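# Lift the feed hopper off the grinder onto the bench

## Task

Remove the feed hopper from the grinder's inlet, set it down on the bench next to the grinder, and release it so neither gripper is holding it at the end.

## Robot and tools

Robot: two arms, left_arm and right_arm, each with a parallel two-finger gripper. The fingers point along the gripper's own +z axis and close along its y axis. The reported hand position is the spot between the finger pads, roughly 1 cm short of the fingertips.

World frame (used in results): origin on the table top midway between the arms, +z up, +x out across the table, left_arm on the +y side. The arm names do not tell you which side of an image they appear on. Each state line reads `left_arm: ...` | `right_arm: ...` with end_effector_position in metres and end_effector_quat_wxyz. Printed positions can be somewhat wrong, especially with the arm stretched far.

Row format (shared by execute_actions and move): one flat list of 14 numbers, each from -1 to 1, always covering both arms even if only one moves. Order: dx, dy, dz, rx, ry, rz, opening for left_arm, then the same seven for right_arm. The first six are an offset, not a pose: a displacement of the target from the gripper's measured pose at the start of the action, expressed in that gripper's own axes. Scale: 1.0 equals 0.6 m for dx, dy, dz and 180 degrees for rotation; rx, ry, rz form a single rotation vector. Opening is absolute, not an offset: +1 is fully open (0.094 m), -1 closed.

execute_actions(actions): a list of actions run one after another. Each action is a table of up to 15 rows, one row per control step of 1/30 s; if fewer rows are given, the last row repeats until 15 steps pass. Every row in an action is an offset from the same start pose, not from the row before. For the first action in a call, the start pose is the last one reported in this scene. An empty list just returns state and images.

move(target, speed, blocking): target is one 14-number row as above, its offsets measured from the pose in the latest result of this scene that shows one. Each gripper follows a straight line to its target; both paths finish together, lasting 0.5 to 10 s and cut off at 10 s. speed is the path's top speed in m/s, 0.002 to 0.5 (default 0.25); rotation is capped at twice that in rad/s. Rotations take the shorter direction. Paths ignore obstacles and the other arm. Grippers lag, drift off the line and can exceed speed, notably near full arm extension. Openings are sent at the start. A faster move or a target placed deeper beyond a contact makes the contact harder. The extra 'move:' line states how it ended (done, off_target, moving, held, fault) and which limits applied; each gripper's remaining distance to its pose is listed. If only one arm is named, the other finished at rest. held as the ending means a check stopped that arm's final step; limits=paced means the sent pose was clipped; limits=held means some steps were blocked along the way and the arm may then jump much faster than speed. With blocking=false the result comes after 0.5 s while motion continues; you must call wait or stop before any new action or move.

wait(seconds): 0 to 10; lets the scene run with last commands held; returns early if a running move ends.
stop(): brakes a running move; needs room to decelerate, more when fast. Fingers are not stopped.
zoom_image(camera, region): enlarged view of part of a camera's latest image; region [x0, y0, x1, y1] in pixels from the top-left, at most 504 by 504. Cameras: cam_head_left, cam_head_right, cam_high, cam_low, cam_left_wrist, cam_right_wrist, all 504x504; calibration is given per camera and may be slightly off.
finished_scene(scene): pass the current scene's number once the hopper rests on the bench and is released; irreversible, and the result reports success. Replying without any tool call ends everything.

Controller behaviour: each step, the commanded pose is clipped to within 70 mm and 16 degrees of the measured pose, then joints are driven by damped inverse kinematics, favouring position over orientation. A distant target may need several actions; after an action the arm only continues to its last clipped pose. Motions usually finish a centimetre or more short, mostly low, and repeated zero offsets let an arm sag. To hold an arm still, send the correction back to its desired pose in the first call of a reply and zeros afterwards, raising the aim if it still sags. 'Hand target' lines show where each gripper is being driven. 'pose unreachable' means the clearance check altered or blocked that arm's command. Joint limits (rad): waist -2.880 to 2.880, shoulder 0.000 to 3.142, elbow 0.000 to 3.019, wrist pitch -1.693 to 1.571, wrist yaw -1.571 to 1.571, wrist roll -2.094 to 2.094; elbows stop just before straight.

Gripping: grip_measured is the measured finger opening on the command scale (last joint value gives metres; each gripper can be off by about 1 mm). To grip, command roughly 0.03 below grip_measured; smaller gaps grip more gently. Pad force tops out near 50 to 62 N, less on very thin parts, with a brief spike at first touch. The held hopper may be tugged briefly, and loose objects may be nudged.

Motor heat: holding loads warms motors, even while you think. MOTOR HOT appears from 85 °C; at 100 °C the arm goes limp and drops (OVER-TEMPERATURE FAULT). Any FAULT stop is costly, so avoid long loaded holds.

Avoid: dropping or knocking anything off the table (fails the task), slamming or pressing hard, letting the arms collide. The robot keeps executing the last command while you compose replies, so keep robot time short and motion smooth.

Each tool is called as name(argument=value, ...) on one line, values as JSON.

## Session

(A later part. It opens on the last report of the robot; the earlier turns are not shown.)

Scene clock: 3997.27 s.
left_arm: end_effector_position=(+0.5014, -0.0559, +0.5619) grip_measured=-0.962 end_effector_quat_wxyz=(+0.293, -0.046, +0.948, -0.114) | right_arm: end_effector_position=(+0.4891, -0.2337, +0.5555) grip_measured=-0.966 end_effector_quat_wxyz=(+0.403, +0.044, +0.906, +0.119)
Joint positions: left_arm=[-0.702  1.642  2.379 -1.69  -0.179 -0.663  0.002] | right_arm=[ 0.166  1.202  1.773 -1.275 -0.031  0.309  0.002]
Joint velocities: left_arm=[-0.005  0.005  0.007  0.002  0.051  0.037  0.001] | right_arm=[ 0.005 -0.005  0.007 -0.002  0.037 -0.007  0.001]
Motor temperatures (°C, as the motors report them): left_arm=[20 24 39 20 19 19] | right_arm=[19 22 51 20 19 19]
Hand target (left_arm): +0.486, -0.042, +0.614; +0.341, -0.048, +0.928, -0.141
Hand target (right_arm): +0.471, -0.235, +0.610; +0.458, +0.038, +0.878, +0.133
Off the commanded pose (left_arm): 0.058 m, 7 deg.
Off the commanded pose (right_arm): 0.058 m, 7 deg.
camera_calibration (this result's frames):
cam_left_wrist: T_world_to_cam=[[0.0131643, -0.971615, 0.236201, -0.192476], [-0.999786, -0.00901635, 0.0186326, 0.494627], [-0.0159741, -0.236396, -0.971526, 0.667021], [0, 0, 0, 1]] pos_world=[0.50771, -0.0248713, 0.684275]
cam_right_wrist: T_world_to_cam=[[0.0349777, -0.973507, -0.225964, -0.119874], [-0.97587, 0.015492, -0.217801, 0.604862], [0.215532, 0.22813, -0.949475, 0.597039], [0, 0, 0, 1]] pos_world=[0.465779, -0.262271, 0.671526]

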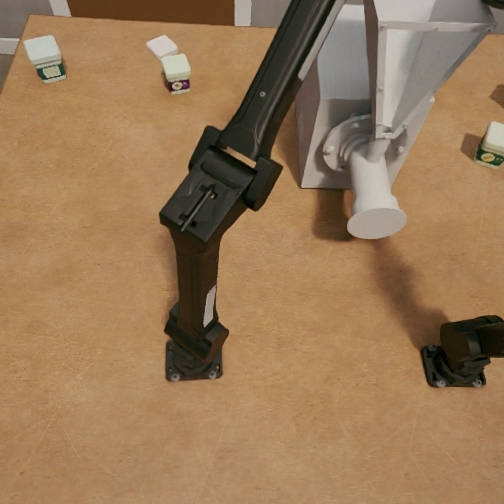

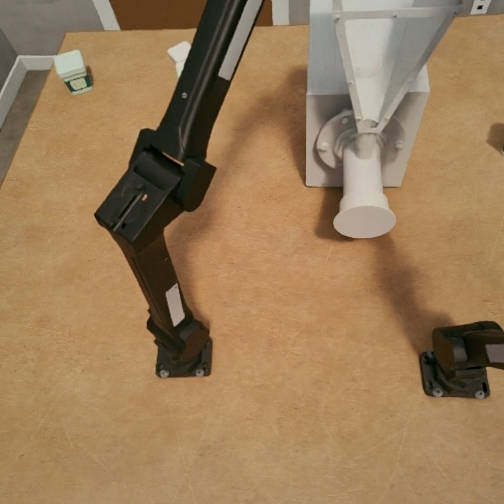

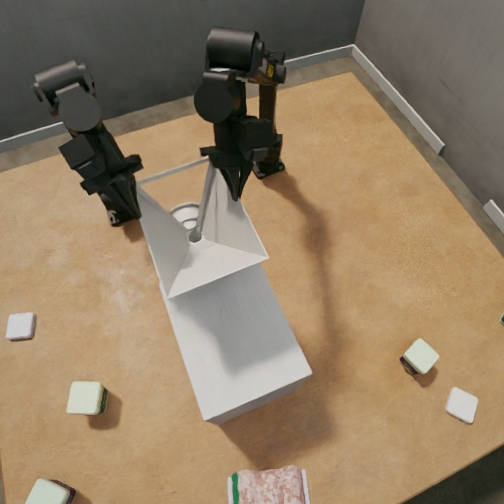

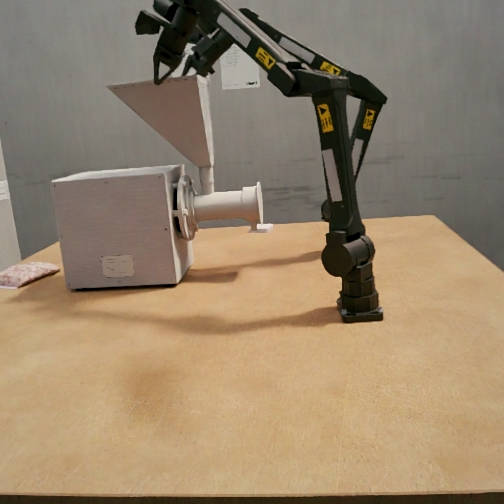

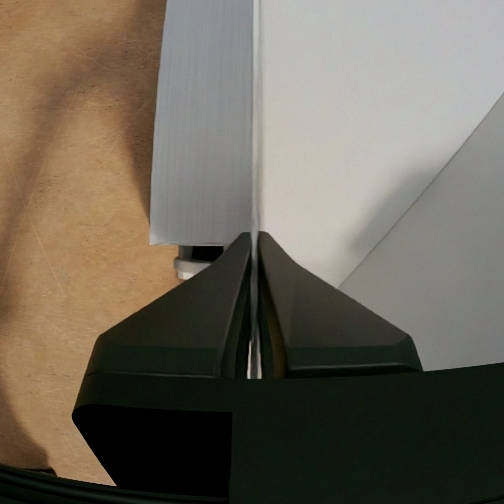

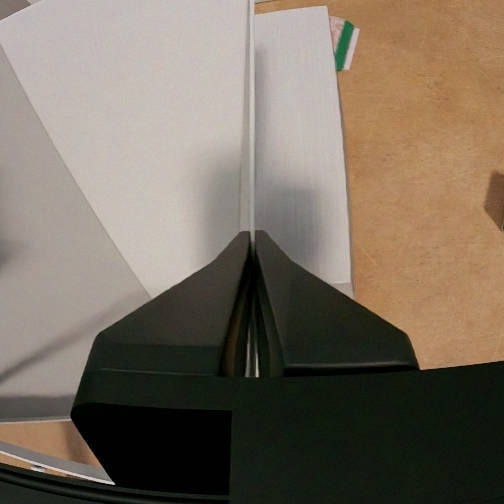

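execute_actions(actions=[[[-0.0417,-0.0085,-0.0875,0.0237,-0.0473,-0.0007,-0.98,-0.0666,0.0327,-0.0827,-0.0125,-0.0427,-0.0031,-0.98]]])

execute_actions(actions=[[[-0.0417,-0.0085,-0.0875,0.0237,-0.0473,-0.0007,-0.98,-0.0666,0.0327,-0.0827,-0.0125,-0.0427,-0.0031,-0.98]]])

zoom_image(camera="cam_low", region=[90, 70, 290, 250])

Scene clock: 4011.83 s.
left_arm: end_effector_position=(+0.5050, -0.0593, +0.5637) grip_measured=-0.962 end_effector_quat_wxyz=(+0.306, -0.041, +0.944, -0.114) | right_arm: end_effector_position=(+0.4898, -0.2364, +0.5559) grip_measured=-0.966 end_effector_quat_wxyz=(+0.406, +0.048, +0.906, +0.109)
Joint positions: left_arm=[-0.707  1.638  2.367 -1.659 -0.193 -0.652  0.002] | right_arm=[ 0.169  1.202  1.774 -1.275 -0.008  0.309  0.002]
Joint velocities: left_arm=[ 0.005 -0.034 -0.022  0.017 -0.022  0.051  0.   ] | right_arm=[ 0.005 -0.005  0.012  0.002 -0.037  0.081 -0.   ]
Motor temperatures (°C, as the motors report them): left_arm=[20 25 39 19 20 19] | right_arm=[19 22 51 20 19 19]
Hand target (left_arm): +0.489, -0.045, +0.616; +0.363, -0.044, +0.919, -0.146
Hand target (right_arm): +0.473, -0.232, +0.618; +0.464, +0.039, +0.875, +0.131
Off the commanded pose (left_arm): 0.058 m, 8 deg.
Off the commanded pose (right_arm): 0.067 m, 8 deg.
camera_calibration (this result's frames):
cam_left_wrist: T_world_to_cam=[[0.00119609, -0.972178, 0.234241, -0.189169], [-0.999956, -0.00335398, -0.00881414, 0.514064], [0.00935455, -0.23422, -0.972139, 0.655736], [0, 0, 0, 1]] pos_world=[0.508133, -0.0285955, 0.686308]
cam_right_wrist: T_world_to_cam=[[0.0216186, -0.976946, -0.212389, -0.124204], [-0.974695, 0.026681, -0.221939, 0.610108], [0.222489, 0.211813, -0.951648, 0.591842], [0, 0, 0, 1]] pos_world=[0.465676, -0.262978, 0.672253]

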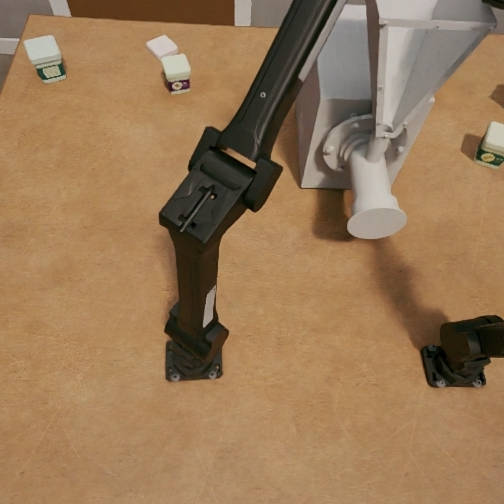

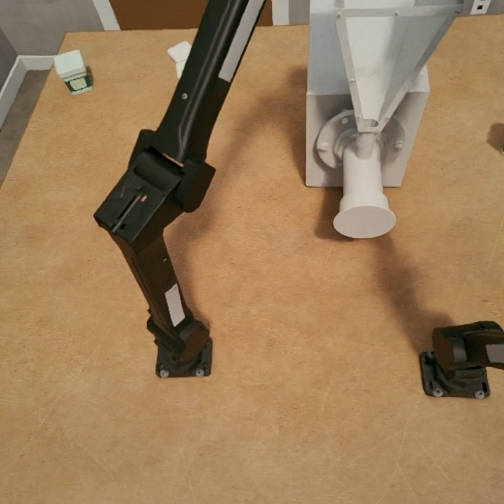

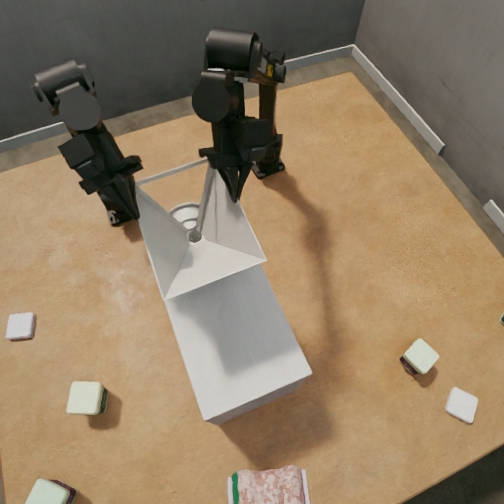

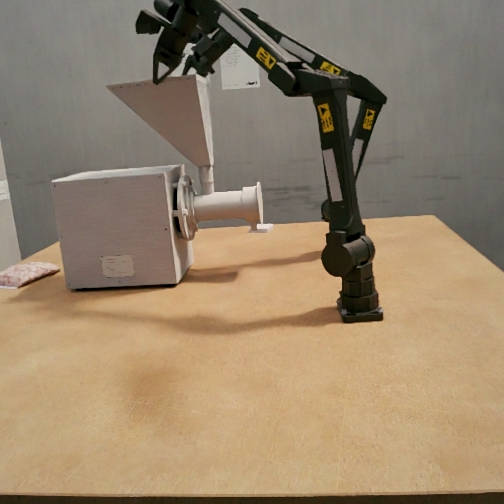

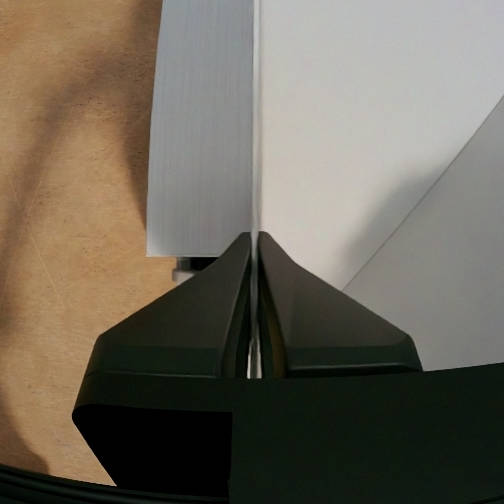

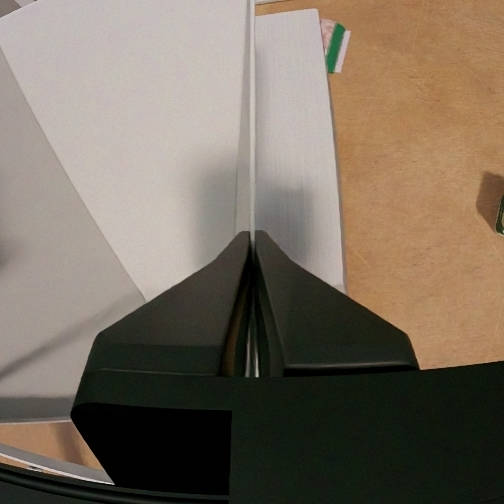

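Scene clock: 4012.33 s.
left_arm: end_effector_position=(+0.5068, -0.0614, +0.5644) grip_measured=-0.962 end_effector_quat_wxyz=(+0.317, -0.038, +0.941, -0.114) | right_arm: end_effector_position=(+0.4902, -0.2379, +0.5559) grip_measured=-0.966 end_effector_quat_wxyz=(+0.408, +0.050, +0.906, +0.101)
Joint positions: left_arm=[-0.713  1.627  2.343 -1.627 -0.207 -0.644  0.002] | right_arm=[ 0.173  1.202  1.774 -1.275  0.012  0.309  0.002]
Joint velocities: left_arm=[-0.005 -0.015 -0.002 -0.017 -0.081  0.022  0.001] | right_arm=[-0.015 -0.005  0.007 -0.002  0.007 -0.037 -0.   ]
Motor temperatures (°C, as the motors report them): left_arm=[20 25 39 19 20 19] | right_arm=[19 22 51 20 19 19]
Hand target (left_arm): +0.491, -0.048, +0.618; +0.375, -0.040, +0.914, -0.147
Hand target (right_arm): +0.474, -0.234, +0.618; +0.467, +0.042, +0.875, +0.122
Off the commanded pose (left_arm): 0.059 m, 8 deg.
Off the commanded pose (right_arm): 0.067 m, 8 deg.
camera_calibration (this result's frames):
cam_left_wrist: T_world_to_cam=[[-0.00788036, -0.972653, 0.232131, -0.185592], [-0.99946, 0.000253075, -0.0328692, 0.529447], [0.0319115, -0.232264, -0.972129, 0.644504], [0, 0, 0, 1]] pos_world=[0.507132, -0.0309551, 0.687025]
cam_right_wrist: T_world_to_cam=[[0.0111711, -0.979769, -0.199819, -0.128237], [-0.973765, 0.0347612, -0.224884, 0.613556], [0.22728, 0.197089, -0.953677, 0.587376], [0, 0, 0, 1]] pos_world=[0.465393, -0.262736, 0.672522]

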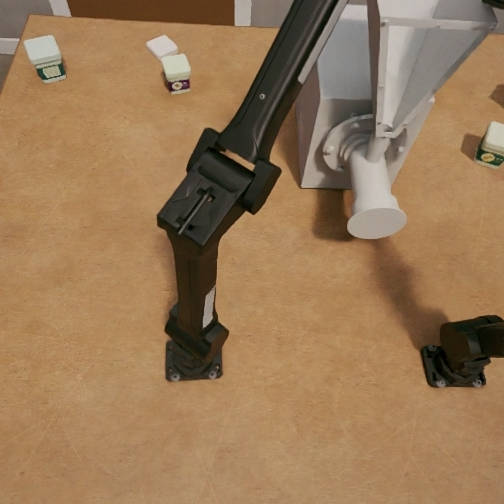

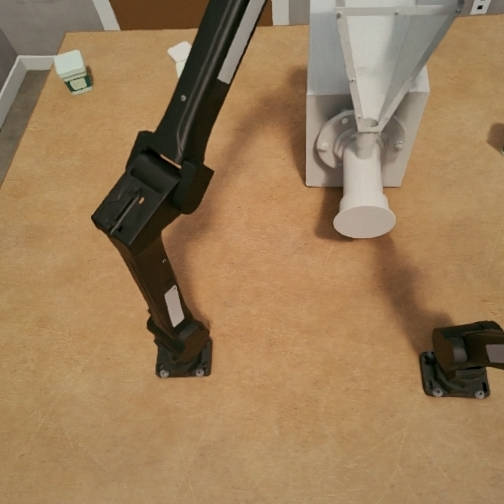

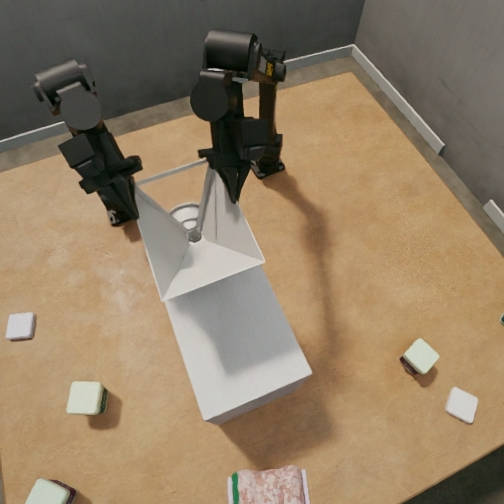

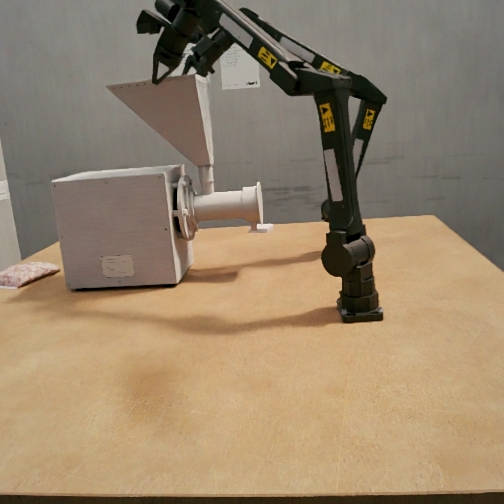

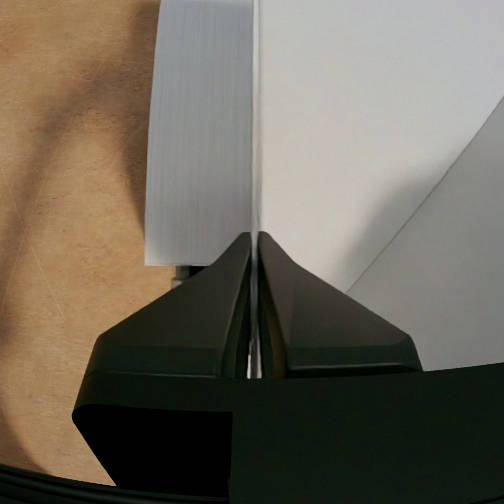

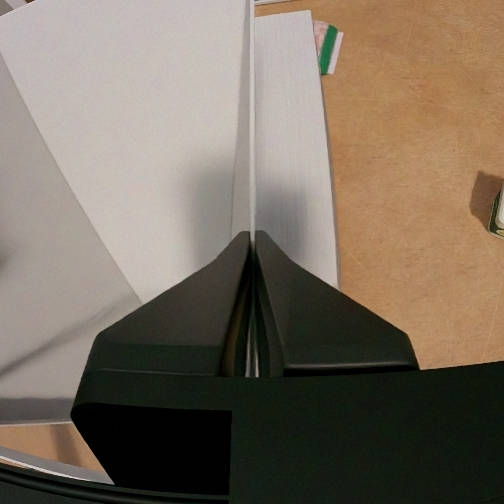

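Region (90, 70, 290, 250) of cam_low's 504x504 image, scaled by 2.520, with more detail than that image has; it fills the top 454 rows of this view, and the rest is white.

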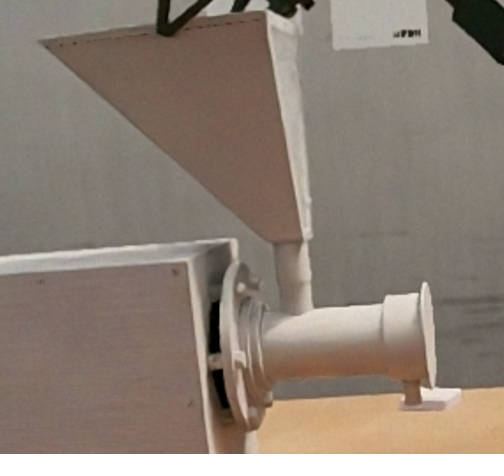

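execute_actions(actions=[[[-0.0376,0.0135,-0.0835,0.0321,-0.0374,-0.0128,-0.98,-0.0584,0.0402,-0.0852,-0.0040,-0.0489,-0.0125,-0.98]]])

execute_actions(actions=[[[-0.0376,0.0135,-0.0835,0.0321,-0.0374,-0.0128,-0.98,-0.0584,0.0402,-0.0852,-0.0040,-0.0489,-0.0125,-0.98]]])

Scene clock: 4032.73 s.
left_arm: end_effector_position=(+0.5042, -0.0549, +0.5632) grip_measured=-0.962 end_effector_quat_wxyz=(+0.320, -0.040, +0.937, -0.134) | right_arm: end_effector_position=(+0.4862, -0.2305, +0.5590) grip_measured=-0.966 end_effector_quat_wxyz=(+0.419, +0.042, +0.904, +0.074)
Joint positions: left_arm=[-0.695  1.575  2.26  -1.565 -0.171 -0.641  0.002] | right_arm=[ 0.222  1.197  1.774 -1.273  0.097  0.302  0.002]
Joint velocities: left_arm=[ 0.005 -0.005 -0.002 -0.002  0.007 -0.007  0.001] | right_arm=[ 0.005  0.015  0.002  0.007 -0.051 -0.051  0.   ]
Motor temperatures (°C, as the motors report them): left_arm=[20 25 36 20 20 19] | right_arm=[19 22 53 20 19 19]
Hand target (left_arm): +0.491, -0.040, +0.612; +0.370, -0.047, +0.913, -0.166
Hand target (right_arm): +0.470, -0.229, +0.617; +0.479, +0.037, +0.872, +0.094
Off the commanded pose (left_arm): 0.054 m, 7 deg.
Off the commanded pose (right_arm): 0.062 m, 8 deg.
camera_calibration (this result's frames):
cam_left_wrist: T_world_to_cam=[[-0.0164521, -0.962804, 0.269699, -0.195297], [-0.99911, 0.00534976, -0.0418492, 0.5319], [0.0388498, -0.270147, -0.962035, 0.633692], [0, 0, 0, 1]] pos_world=[0.503595, -0.0196882, 0.684564]
cam_right_wrist: T_world_to_cam=[[0.00341001, -0.989595, -0.14384, -0.150168], [-0.968702, 0.032433, -0.246098, 0.61904], [0.248203, 0.140177, -0.958512, 0.569204], [0, 0, 0, 1]] pos_world=[0.4589, -0.248472, 0.676334]

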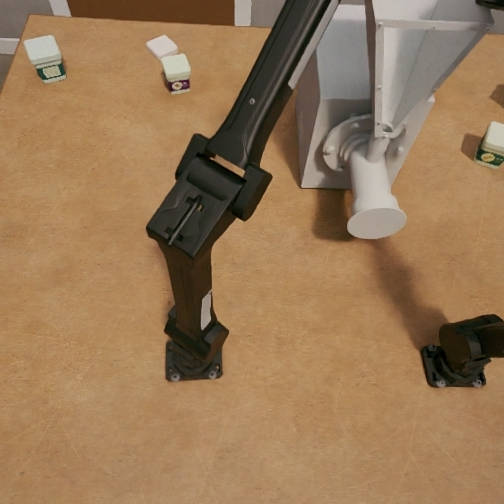

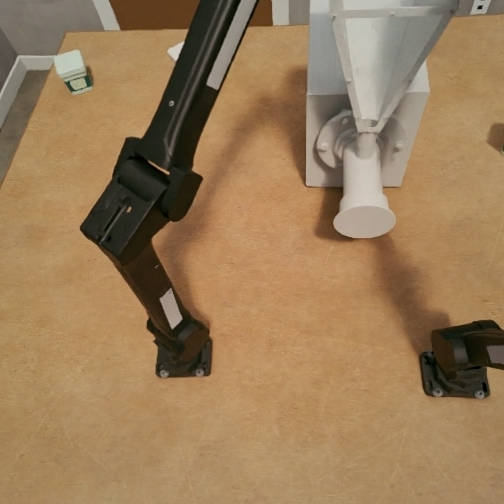

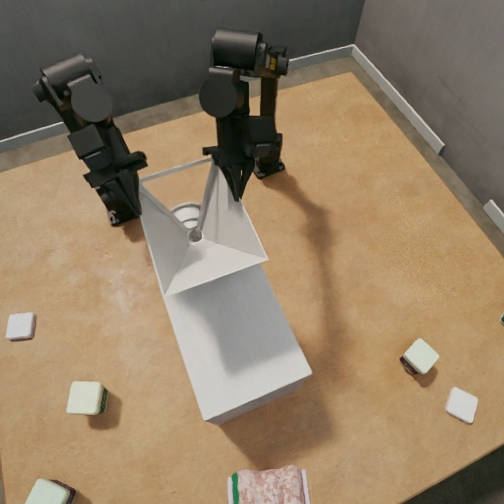

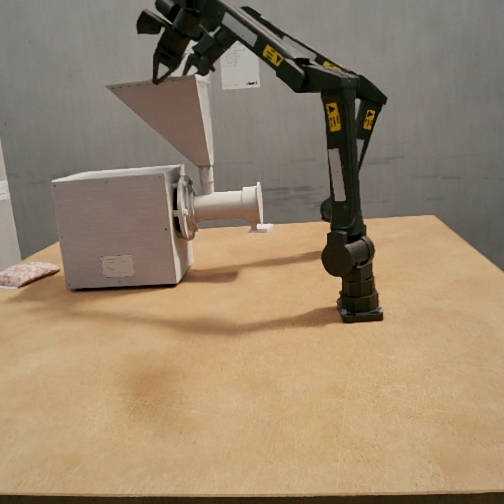

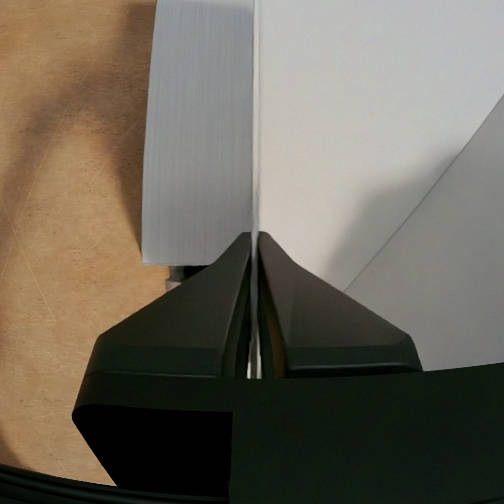

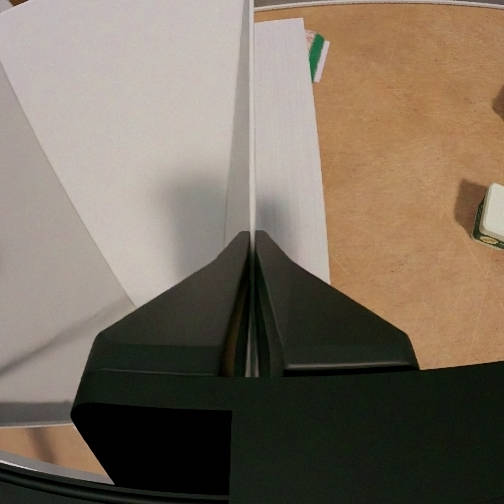

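Scene clock: 4033.23 s.
left_arm: end_effector_position=(+0.5011, -0.0452, +0.5604) grip_measured=-0.962 end_effector_quat_wxyz=(+0.322, -0.043, +0.933, -0.152) | right_arm: end_effector_position=(+0.4818, -0.2195, +0.5631) grip_measured=-0.966 end_effector_quat_wxyz=(+0.432, +0.030, +0.900, +0.044)
Joint positions: left_arm=[-0.671  1.52   2.173 -1.505 -0.132 -0.636  0.002] | right_arm=[ 0.284  1.193  1.774 -1.268  0.193  0.29   0.002]
Joint velocities: left_arm=[-0.005  0.005 -0.012 -0.007 -0.095 -0.051  0.   ] | right_arm=[-0.005  0.005 -0.002 -0.012 -0.066 -0.007 -0.001]
Motor temperatures (°C, as the motors report them): left_arm=[20 25 36 20 20 19] | right_arm=[19 22 53 20 19 19]
Hand target (left_arm): +0.488, -0.031, +0.610; +0.373, -0.050, +0.908, -0.185
Hand target (right_arm): +0.466, -0.218, +0.619; +0.489, +0.027, +0.869, +0.067
Off the commanded pose (left_arm): 0.054 m, 8 deg.
Off the commanded pose (right_arm): 0.060 m, 8 deg.
camera_calibration (this result's frames):
cam_left_wrist: T_world_to_cam=[[-0.0236232, -0.951864, 0.305608, -0.201326], [-0.998757, 0.00905263, -0.0490071, 0.532641], [0.0438816, -0.306386, -0.950895, 0.623389], [0, 0, 0, 1]] pos_world=[0.499868, -0.00545895, 0.680407]
cam_right_wrist: T_world_to_cam=[[0.00168065, -0.996917, -0.0784481, -0.17627], [-0.961671, 0.0198993, -0.273483, 0.624704], [0.274201, 0.0759009, -0.958672, 0.546145], [0, 0, 0, 1]] pos_world=[0.451302, -0.229611, 0.680592]

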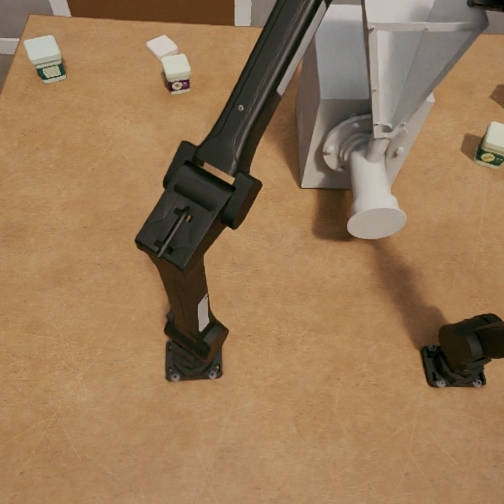

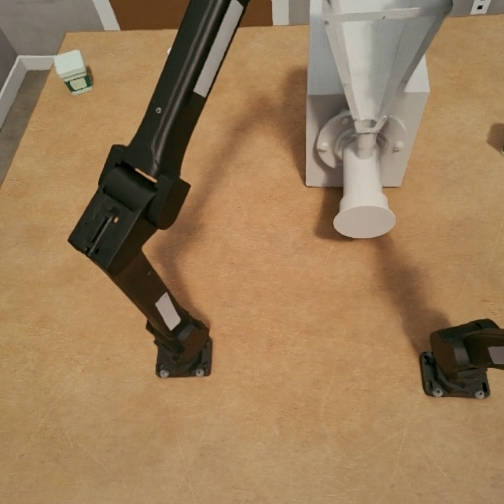

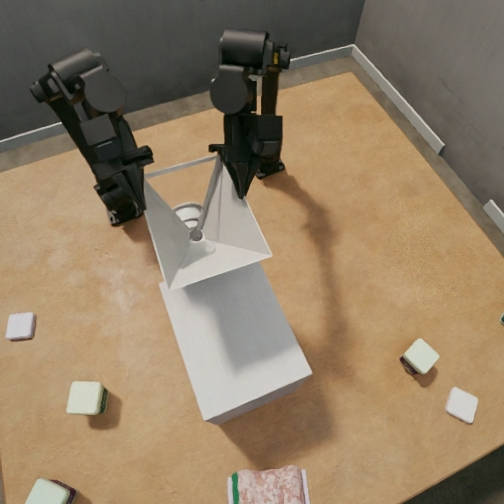

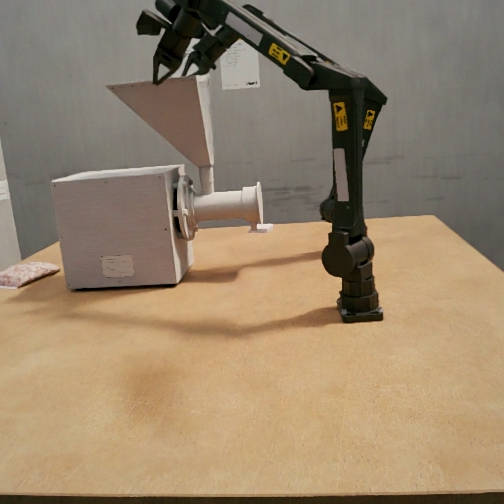

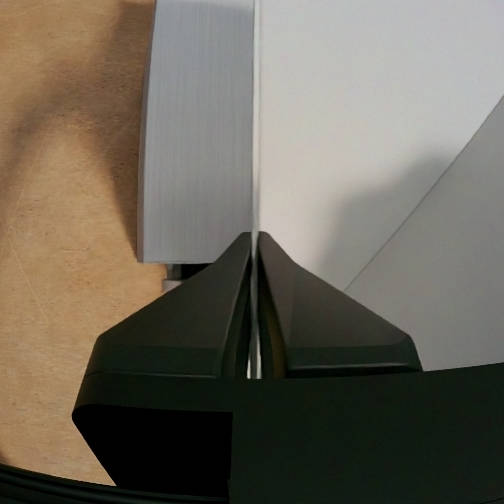

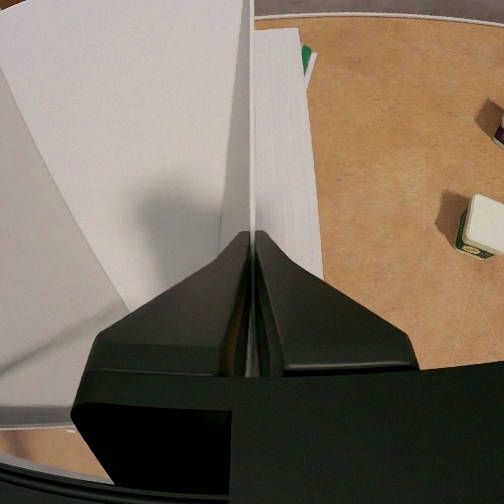

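execute_actions(actions=[[[-0.0418,-0.0141,-0.0994,-0.0046,-0.0456,-0.0200,-0.98,-0.0810,0.0158,-0.0677,-0.0562,-0.0384,0.0124,-0.98]]])

zoom_image(camera="cam_low", region=[90, 70, 290, 250])

Scene clock: 4062.13 s.
left_arm: end_effector_position=(+0.4931, -0.0394, +0.5637) grip_measured=-0.961 end_effector_quat_wxyz=(+0.335, -0.079, +0.931, -0.120) | right_arm: end_effector_position=(+0.4901, -0.2174, +0.5655) grip_measured=-0.967 end_effector_quat_wxyz=(+0.426, +0.016, +0.898, +0.110)
Joint positions: left_arm=[-0.706  1.519  2.188 -1.547 -0.243 -0.709  0.002] | right_arm=[ 0.215  1.198  1.775 -1.235  0.008  0.277  0.002]
Joint velocities: left_arm=[-0.005  0.005  0.007  0.017 -0.022 -0.022 -0.001] | right_arm=[-0.005  0.005  0.002 -0.002 -0.022 -0.022 -0.   ]
Motor temperatures (°C, as the motors report them): left_arm=[20 25 35 20 20 19] | right_arm=[19 22 52 20 19 19]
Hand target (left_arm): +0.480, -0.030, +0.619; +0.383, -0.086, +0.907, -0.154
Hand target (right_arm): +0.475, -0.219, +0.625; +0.486, +0.012, +0.864, +0.129
Off the commanded pose (left_arm): 0.060 m, 7 deg.
Off the commanded pose (right_arm): 0.062 m, 8 deg.
camera_calibration (this result's frames):
cam_left_wrist: T_world_to_cam=[[0.060611, -0.961213, 0.269064, -0.218301], [-0.994883, -0.0800065, -0.0617049, 0.526509], [0.0808384, -0.263947, -0.961144, 0.617875], [0, 0, 0, 1]] pos_world=[0.487098, -0.00462314, 0.685092]
cam_right_wrist: T_world_to_cam=[[0.0838685, -0.978988, -0.185871, -0.149635], [-0.962128, -0.0310048, -0.270827, 0.620913], [0.259374, 0.201546, -0.944513, 0.572532], [0, 0, 0, 1]] pos_world=[0.461448, -0.242631, 0.681112]

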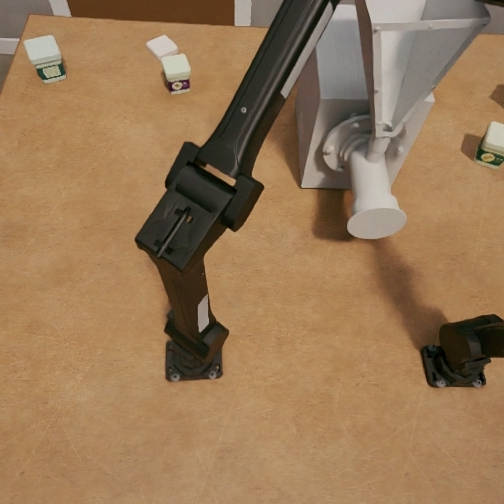

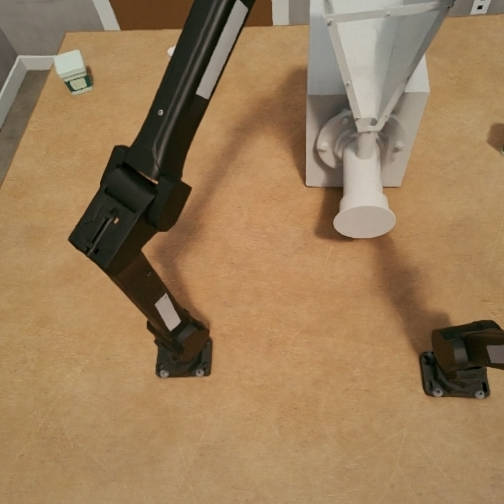

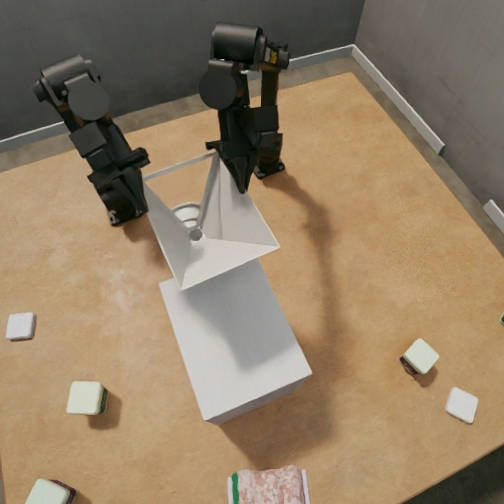

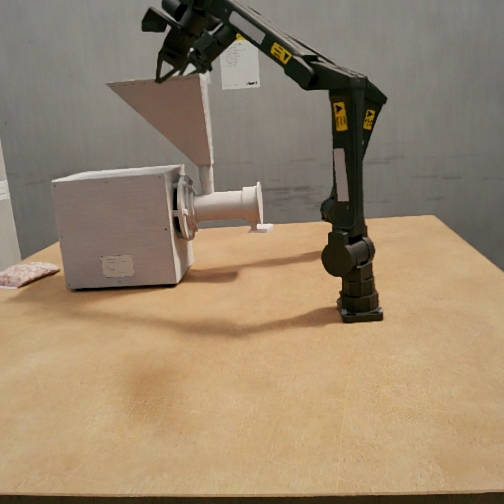

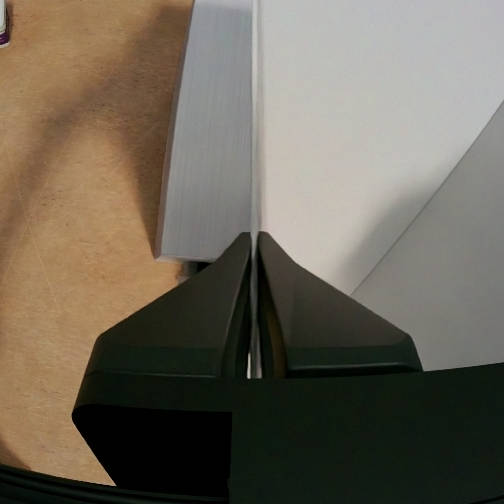

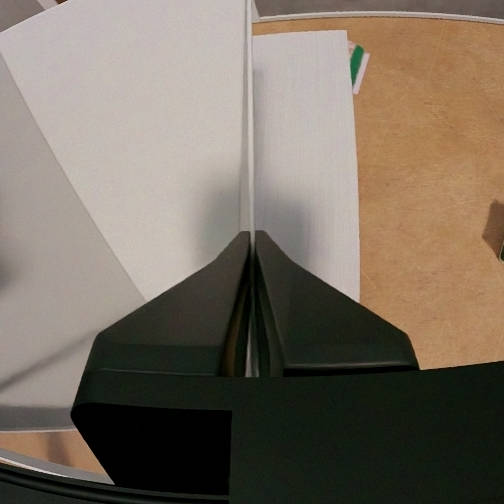

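Region (90, 70, 290, 250) of cam_low's 504x504 image, scaled by 2.520, with more detail than that image has; it fills the top 454 rows of this view, and the rest is white.

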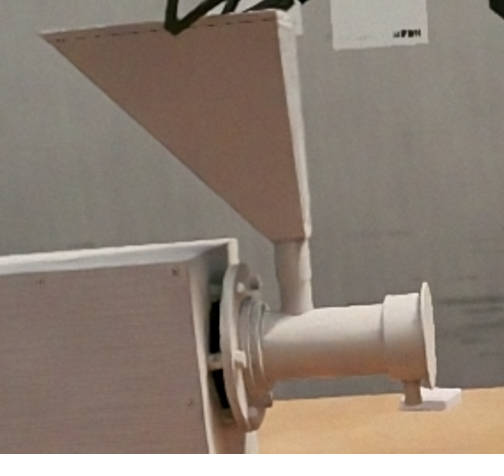

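execute_actions(actions=[[[-0.0612,-0.0256,-0.0838,0.0192,-0.0338,-0.0030,-0.98,-0.0771,0.0220,-0.0707,-0.0175,-0.0438,0.0067,-0.98]]])

execute_actions(actions=[[[-0.0612,-0.0256,-0.0838,0.0192,-0.0338,-0.0030,-0.98,-0.0771,0.0220,-0.0707,-0.0175,-0.0438,0.0067,-0.98]]])

zoom_image(camera="cam_low", region=[90, 70, 290, 250])

Scene clock: 4081.80 s.
left_arm: end_effector_position=(+0.4963, -0.0427, +0.5672) grip_measured=-0.961 end_effector_quat_wxyz=(+0.332, -0.076, +0.934, -0.112) | right_arm: end_effector_position=(+0.4923, -0.2209, +0.5665) grip_measured=-0.967 end_effector_quat_wxyz=(+0.428, +0.020, +0.896, +0.113)
Joint positions: left_arm=[-0.71   1.555  2.249 -1.588 -0.25  -0.707  0.002] | right_arm=[ 0.203  1.199  1.775 -1.228 -0.001  0.279  0.002]
Joint velocities: left_arm=[-0.005 -0.024  0.002 -0.002  0.007  0.007 -0.   ] | right_arm=[-0.005 -0.005 -0.007 -0.002 -0.066 -0.007 -0.   ]
Motor temperatures (°C, as the motors report them): left_arm=[20 25 38 20 20 19] | right_arm=[19 22 52 20 19 19]
Hand target (left_arm): +0.485, -0.034, +0.624; +0.386, -0.080, +0.907, -0.146
Hand target (right_arm): +0.480, -0.220, +0.627; +0.486, +0.020, +0.863, +0.138
Off the commanded pose (left_arm): 0.061 m, 8 deg.
Off the commanded pose (right_arm): 0.063 m, 8 deg.
camera_calibration (this result's frames):
cam_left_wrist: T_world_to_cam=[[0.0624383, -0.96516, 0.254103, -0.215165], [-0.995411, -0.0787192, -0.0544064, 0.525869], [0.0725136, -0.24954, -0.965646, 0.627349], [0, 0, 0, 1]] pos_world=[0.491399, -0.00972394, 0.689082]
cam_right_wrist: T_world_to_cam=[[0.0790649, -0.977872, -0.193689, -0.145989], [-0.961124, -0.0232133, -0.27514, 0.626903], [0.264555, 0.207913, -0.941691, 0.570849], [0, 0, 0, 1]] pos_world=[0.463053, -0.246893, 0.681773]

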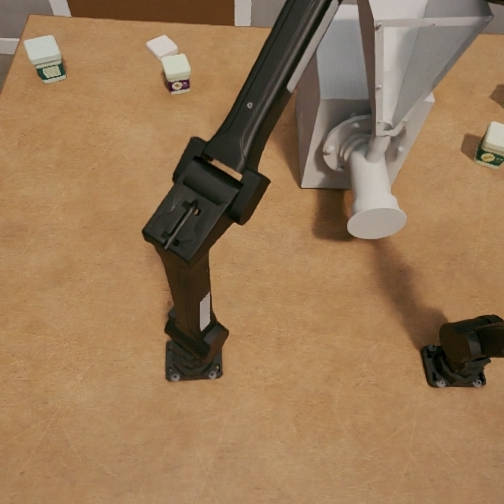

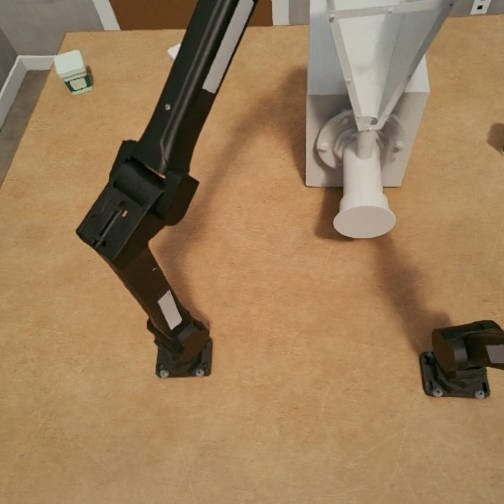

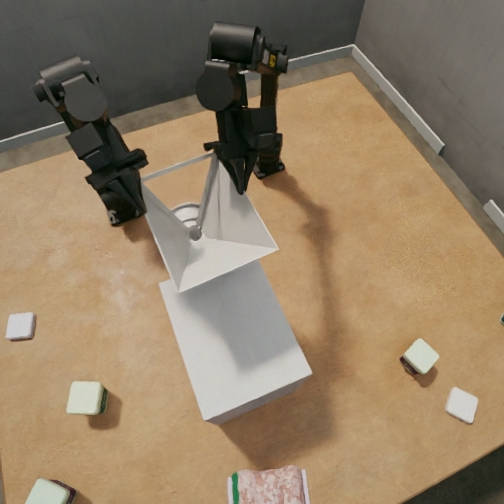

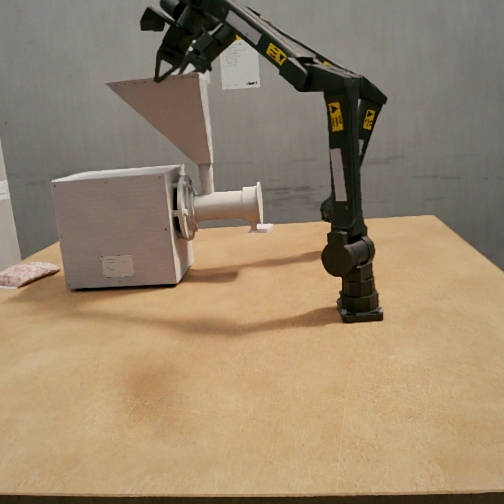

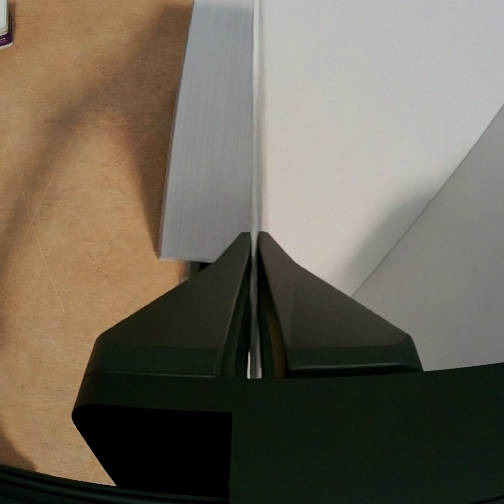

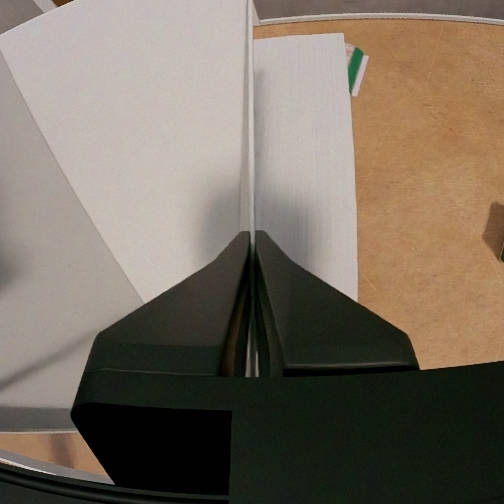

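Scene clock: 4082.30 s.
left_arm: end_effector_position=(+0.5000, -0.0478, +0.5713) grip_measured=-0.961 end_effector_quat_wxyz=(+0.327, -0.072, +0.936, -0.105) | right_arm: end_effector_position=(+0.4950, -0.2260, +0.5676) grip_measured=-0.967 end_effector_quat_wxyz=(+0.431, +0.026, +0.895, +0.115)
Joint positions: left_arm=[-0.715  1.602  2.33  -1.639 -0.257 -0.703  0.002] | right_arm=[ 0.187  1.2    1.775 -1.221 -0.011  0.281  0.002]
Joint velocities: left_arm=[ 0.015  0.015  0.012  0.002 -0.007  0.066 -0.001] | right_arm=[-0.005 -0.005 -0.007  0.002 -0.051 -0.022 -0.001]
Motor temperatures (°C, as the motors report them): left_arm=[20 25 38 20 20 19] | right_arm=[19 22 52 20 19 19]
Hand target (left_arm): +0.488, -0.038, +0.628; +0.382, -0.077, +0.910, -0.139
Hand target (right_arm): +0.482, -0.224, +0.628; +0.488, +0.024, +0.861, +0.140
Off the commanded pose (left_arm): 0.061 m, 8 deg.
Off the commanded pose (right_arm): 0.063 m, 8 deg.
camera_calibration (this result's frames):
cam_left_wrist: T_world_to_cam=[[0.0599803, -0.969746, 0.236632, -0.210428], [-0.996322, -0.072694, -0.0453662, 0.524946], [0.0611954, -0.233041, -0.97054, 0.639005], [0, 0, 0, 1]] pos_world=[0.496532, -0.0169872, 0.693788]
cam_right_wrist: T_world_to_cam=[[0.0708337, -0.976811, -0.202048, -0.141951], [-0.959907, -0.011676, -0.280075, 0.634498], [0.271221, 0.213786, -0.938475, 0.568502], [0, 0, 0, 1]] pos_world=[0.464924, -0.252789, 0.682551]

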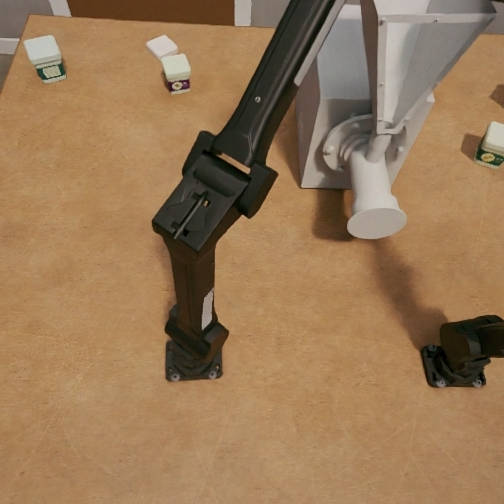

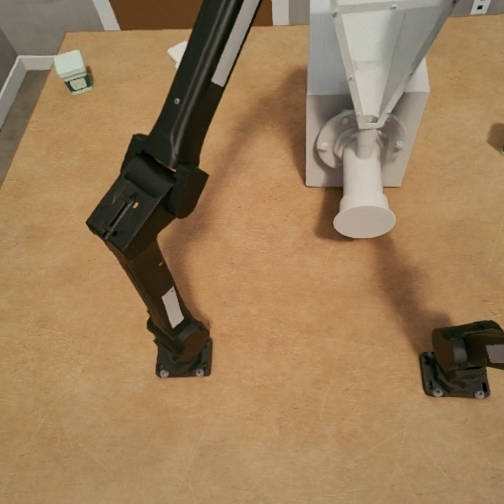

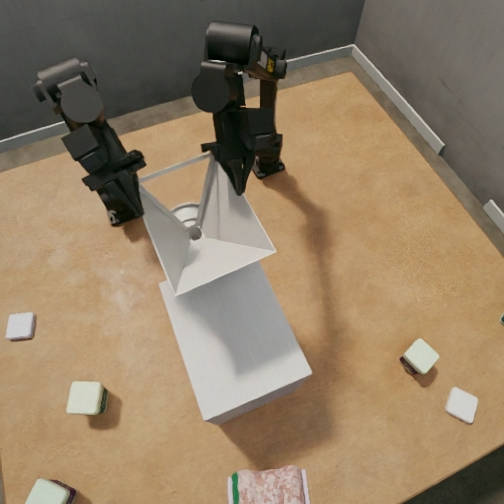

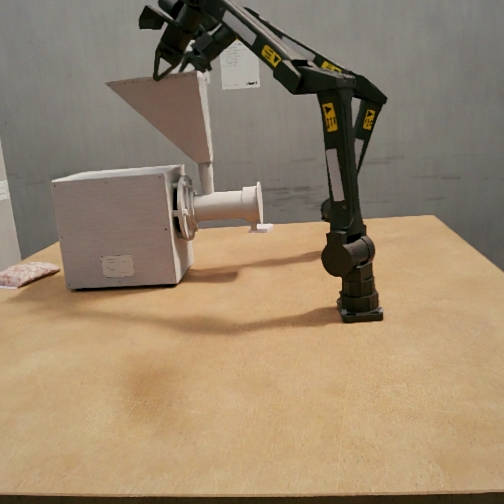

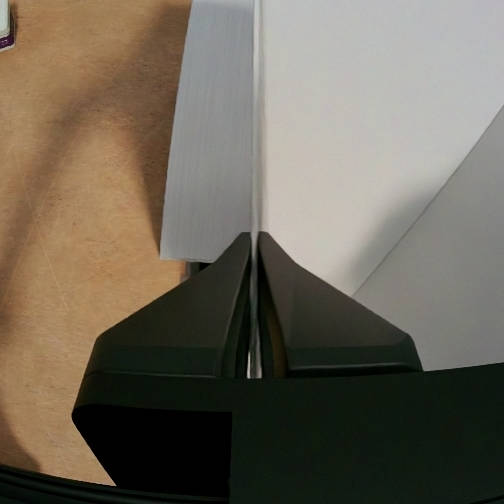

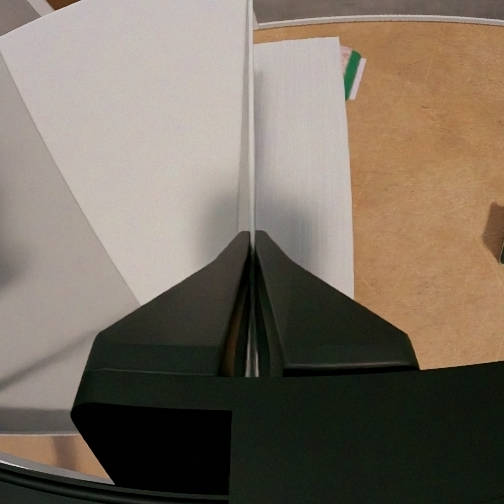

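Region (90, 70, 290, 250) of cam_low's 504x504 image, scaled by 2.520, with more detail than that image has; it fills the top 454 rows of this view, and the rest is white.

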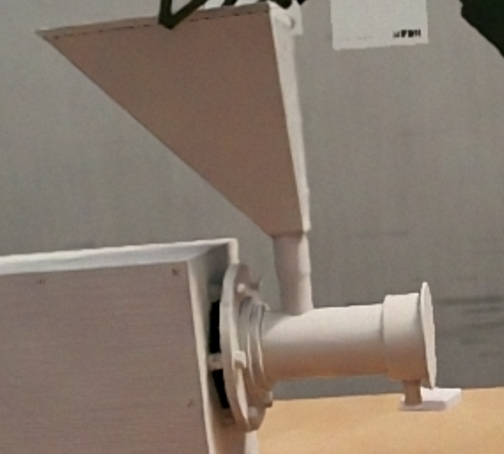

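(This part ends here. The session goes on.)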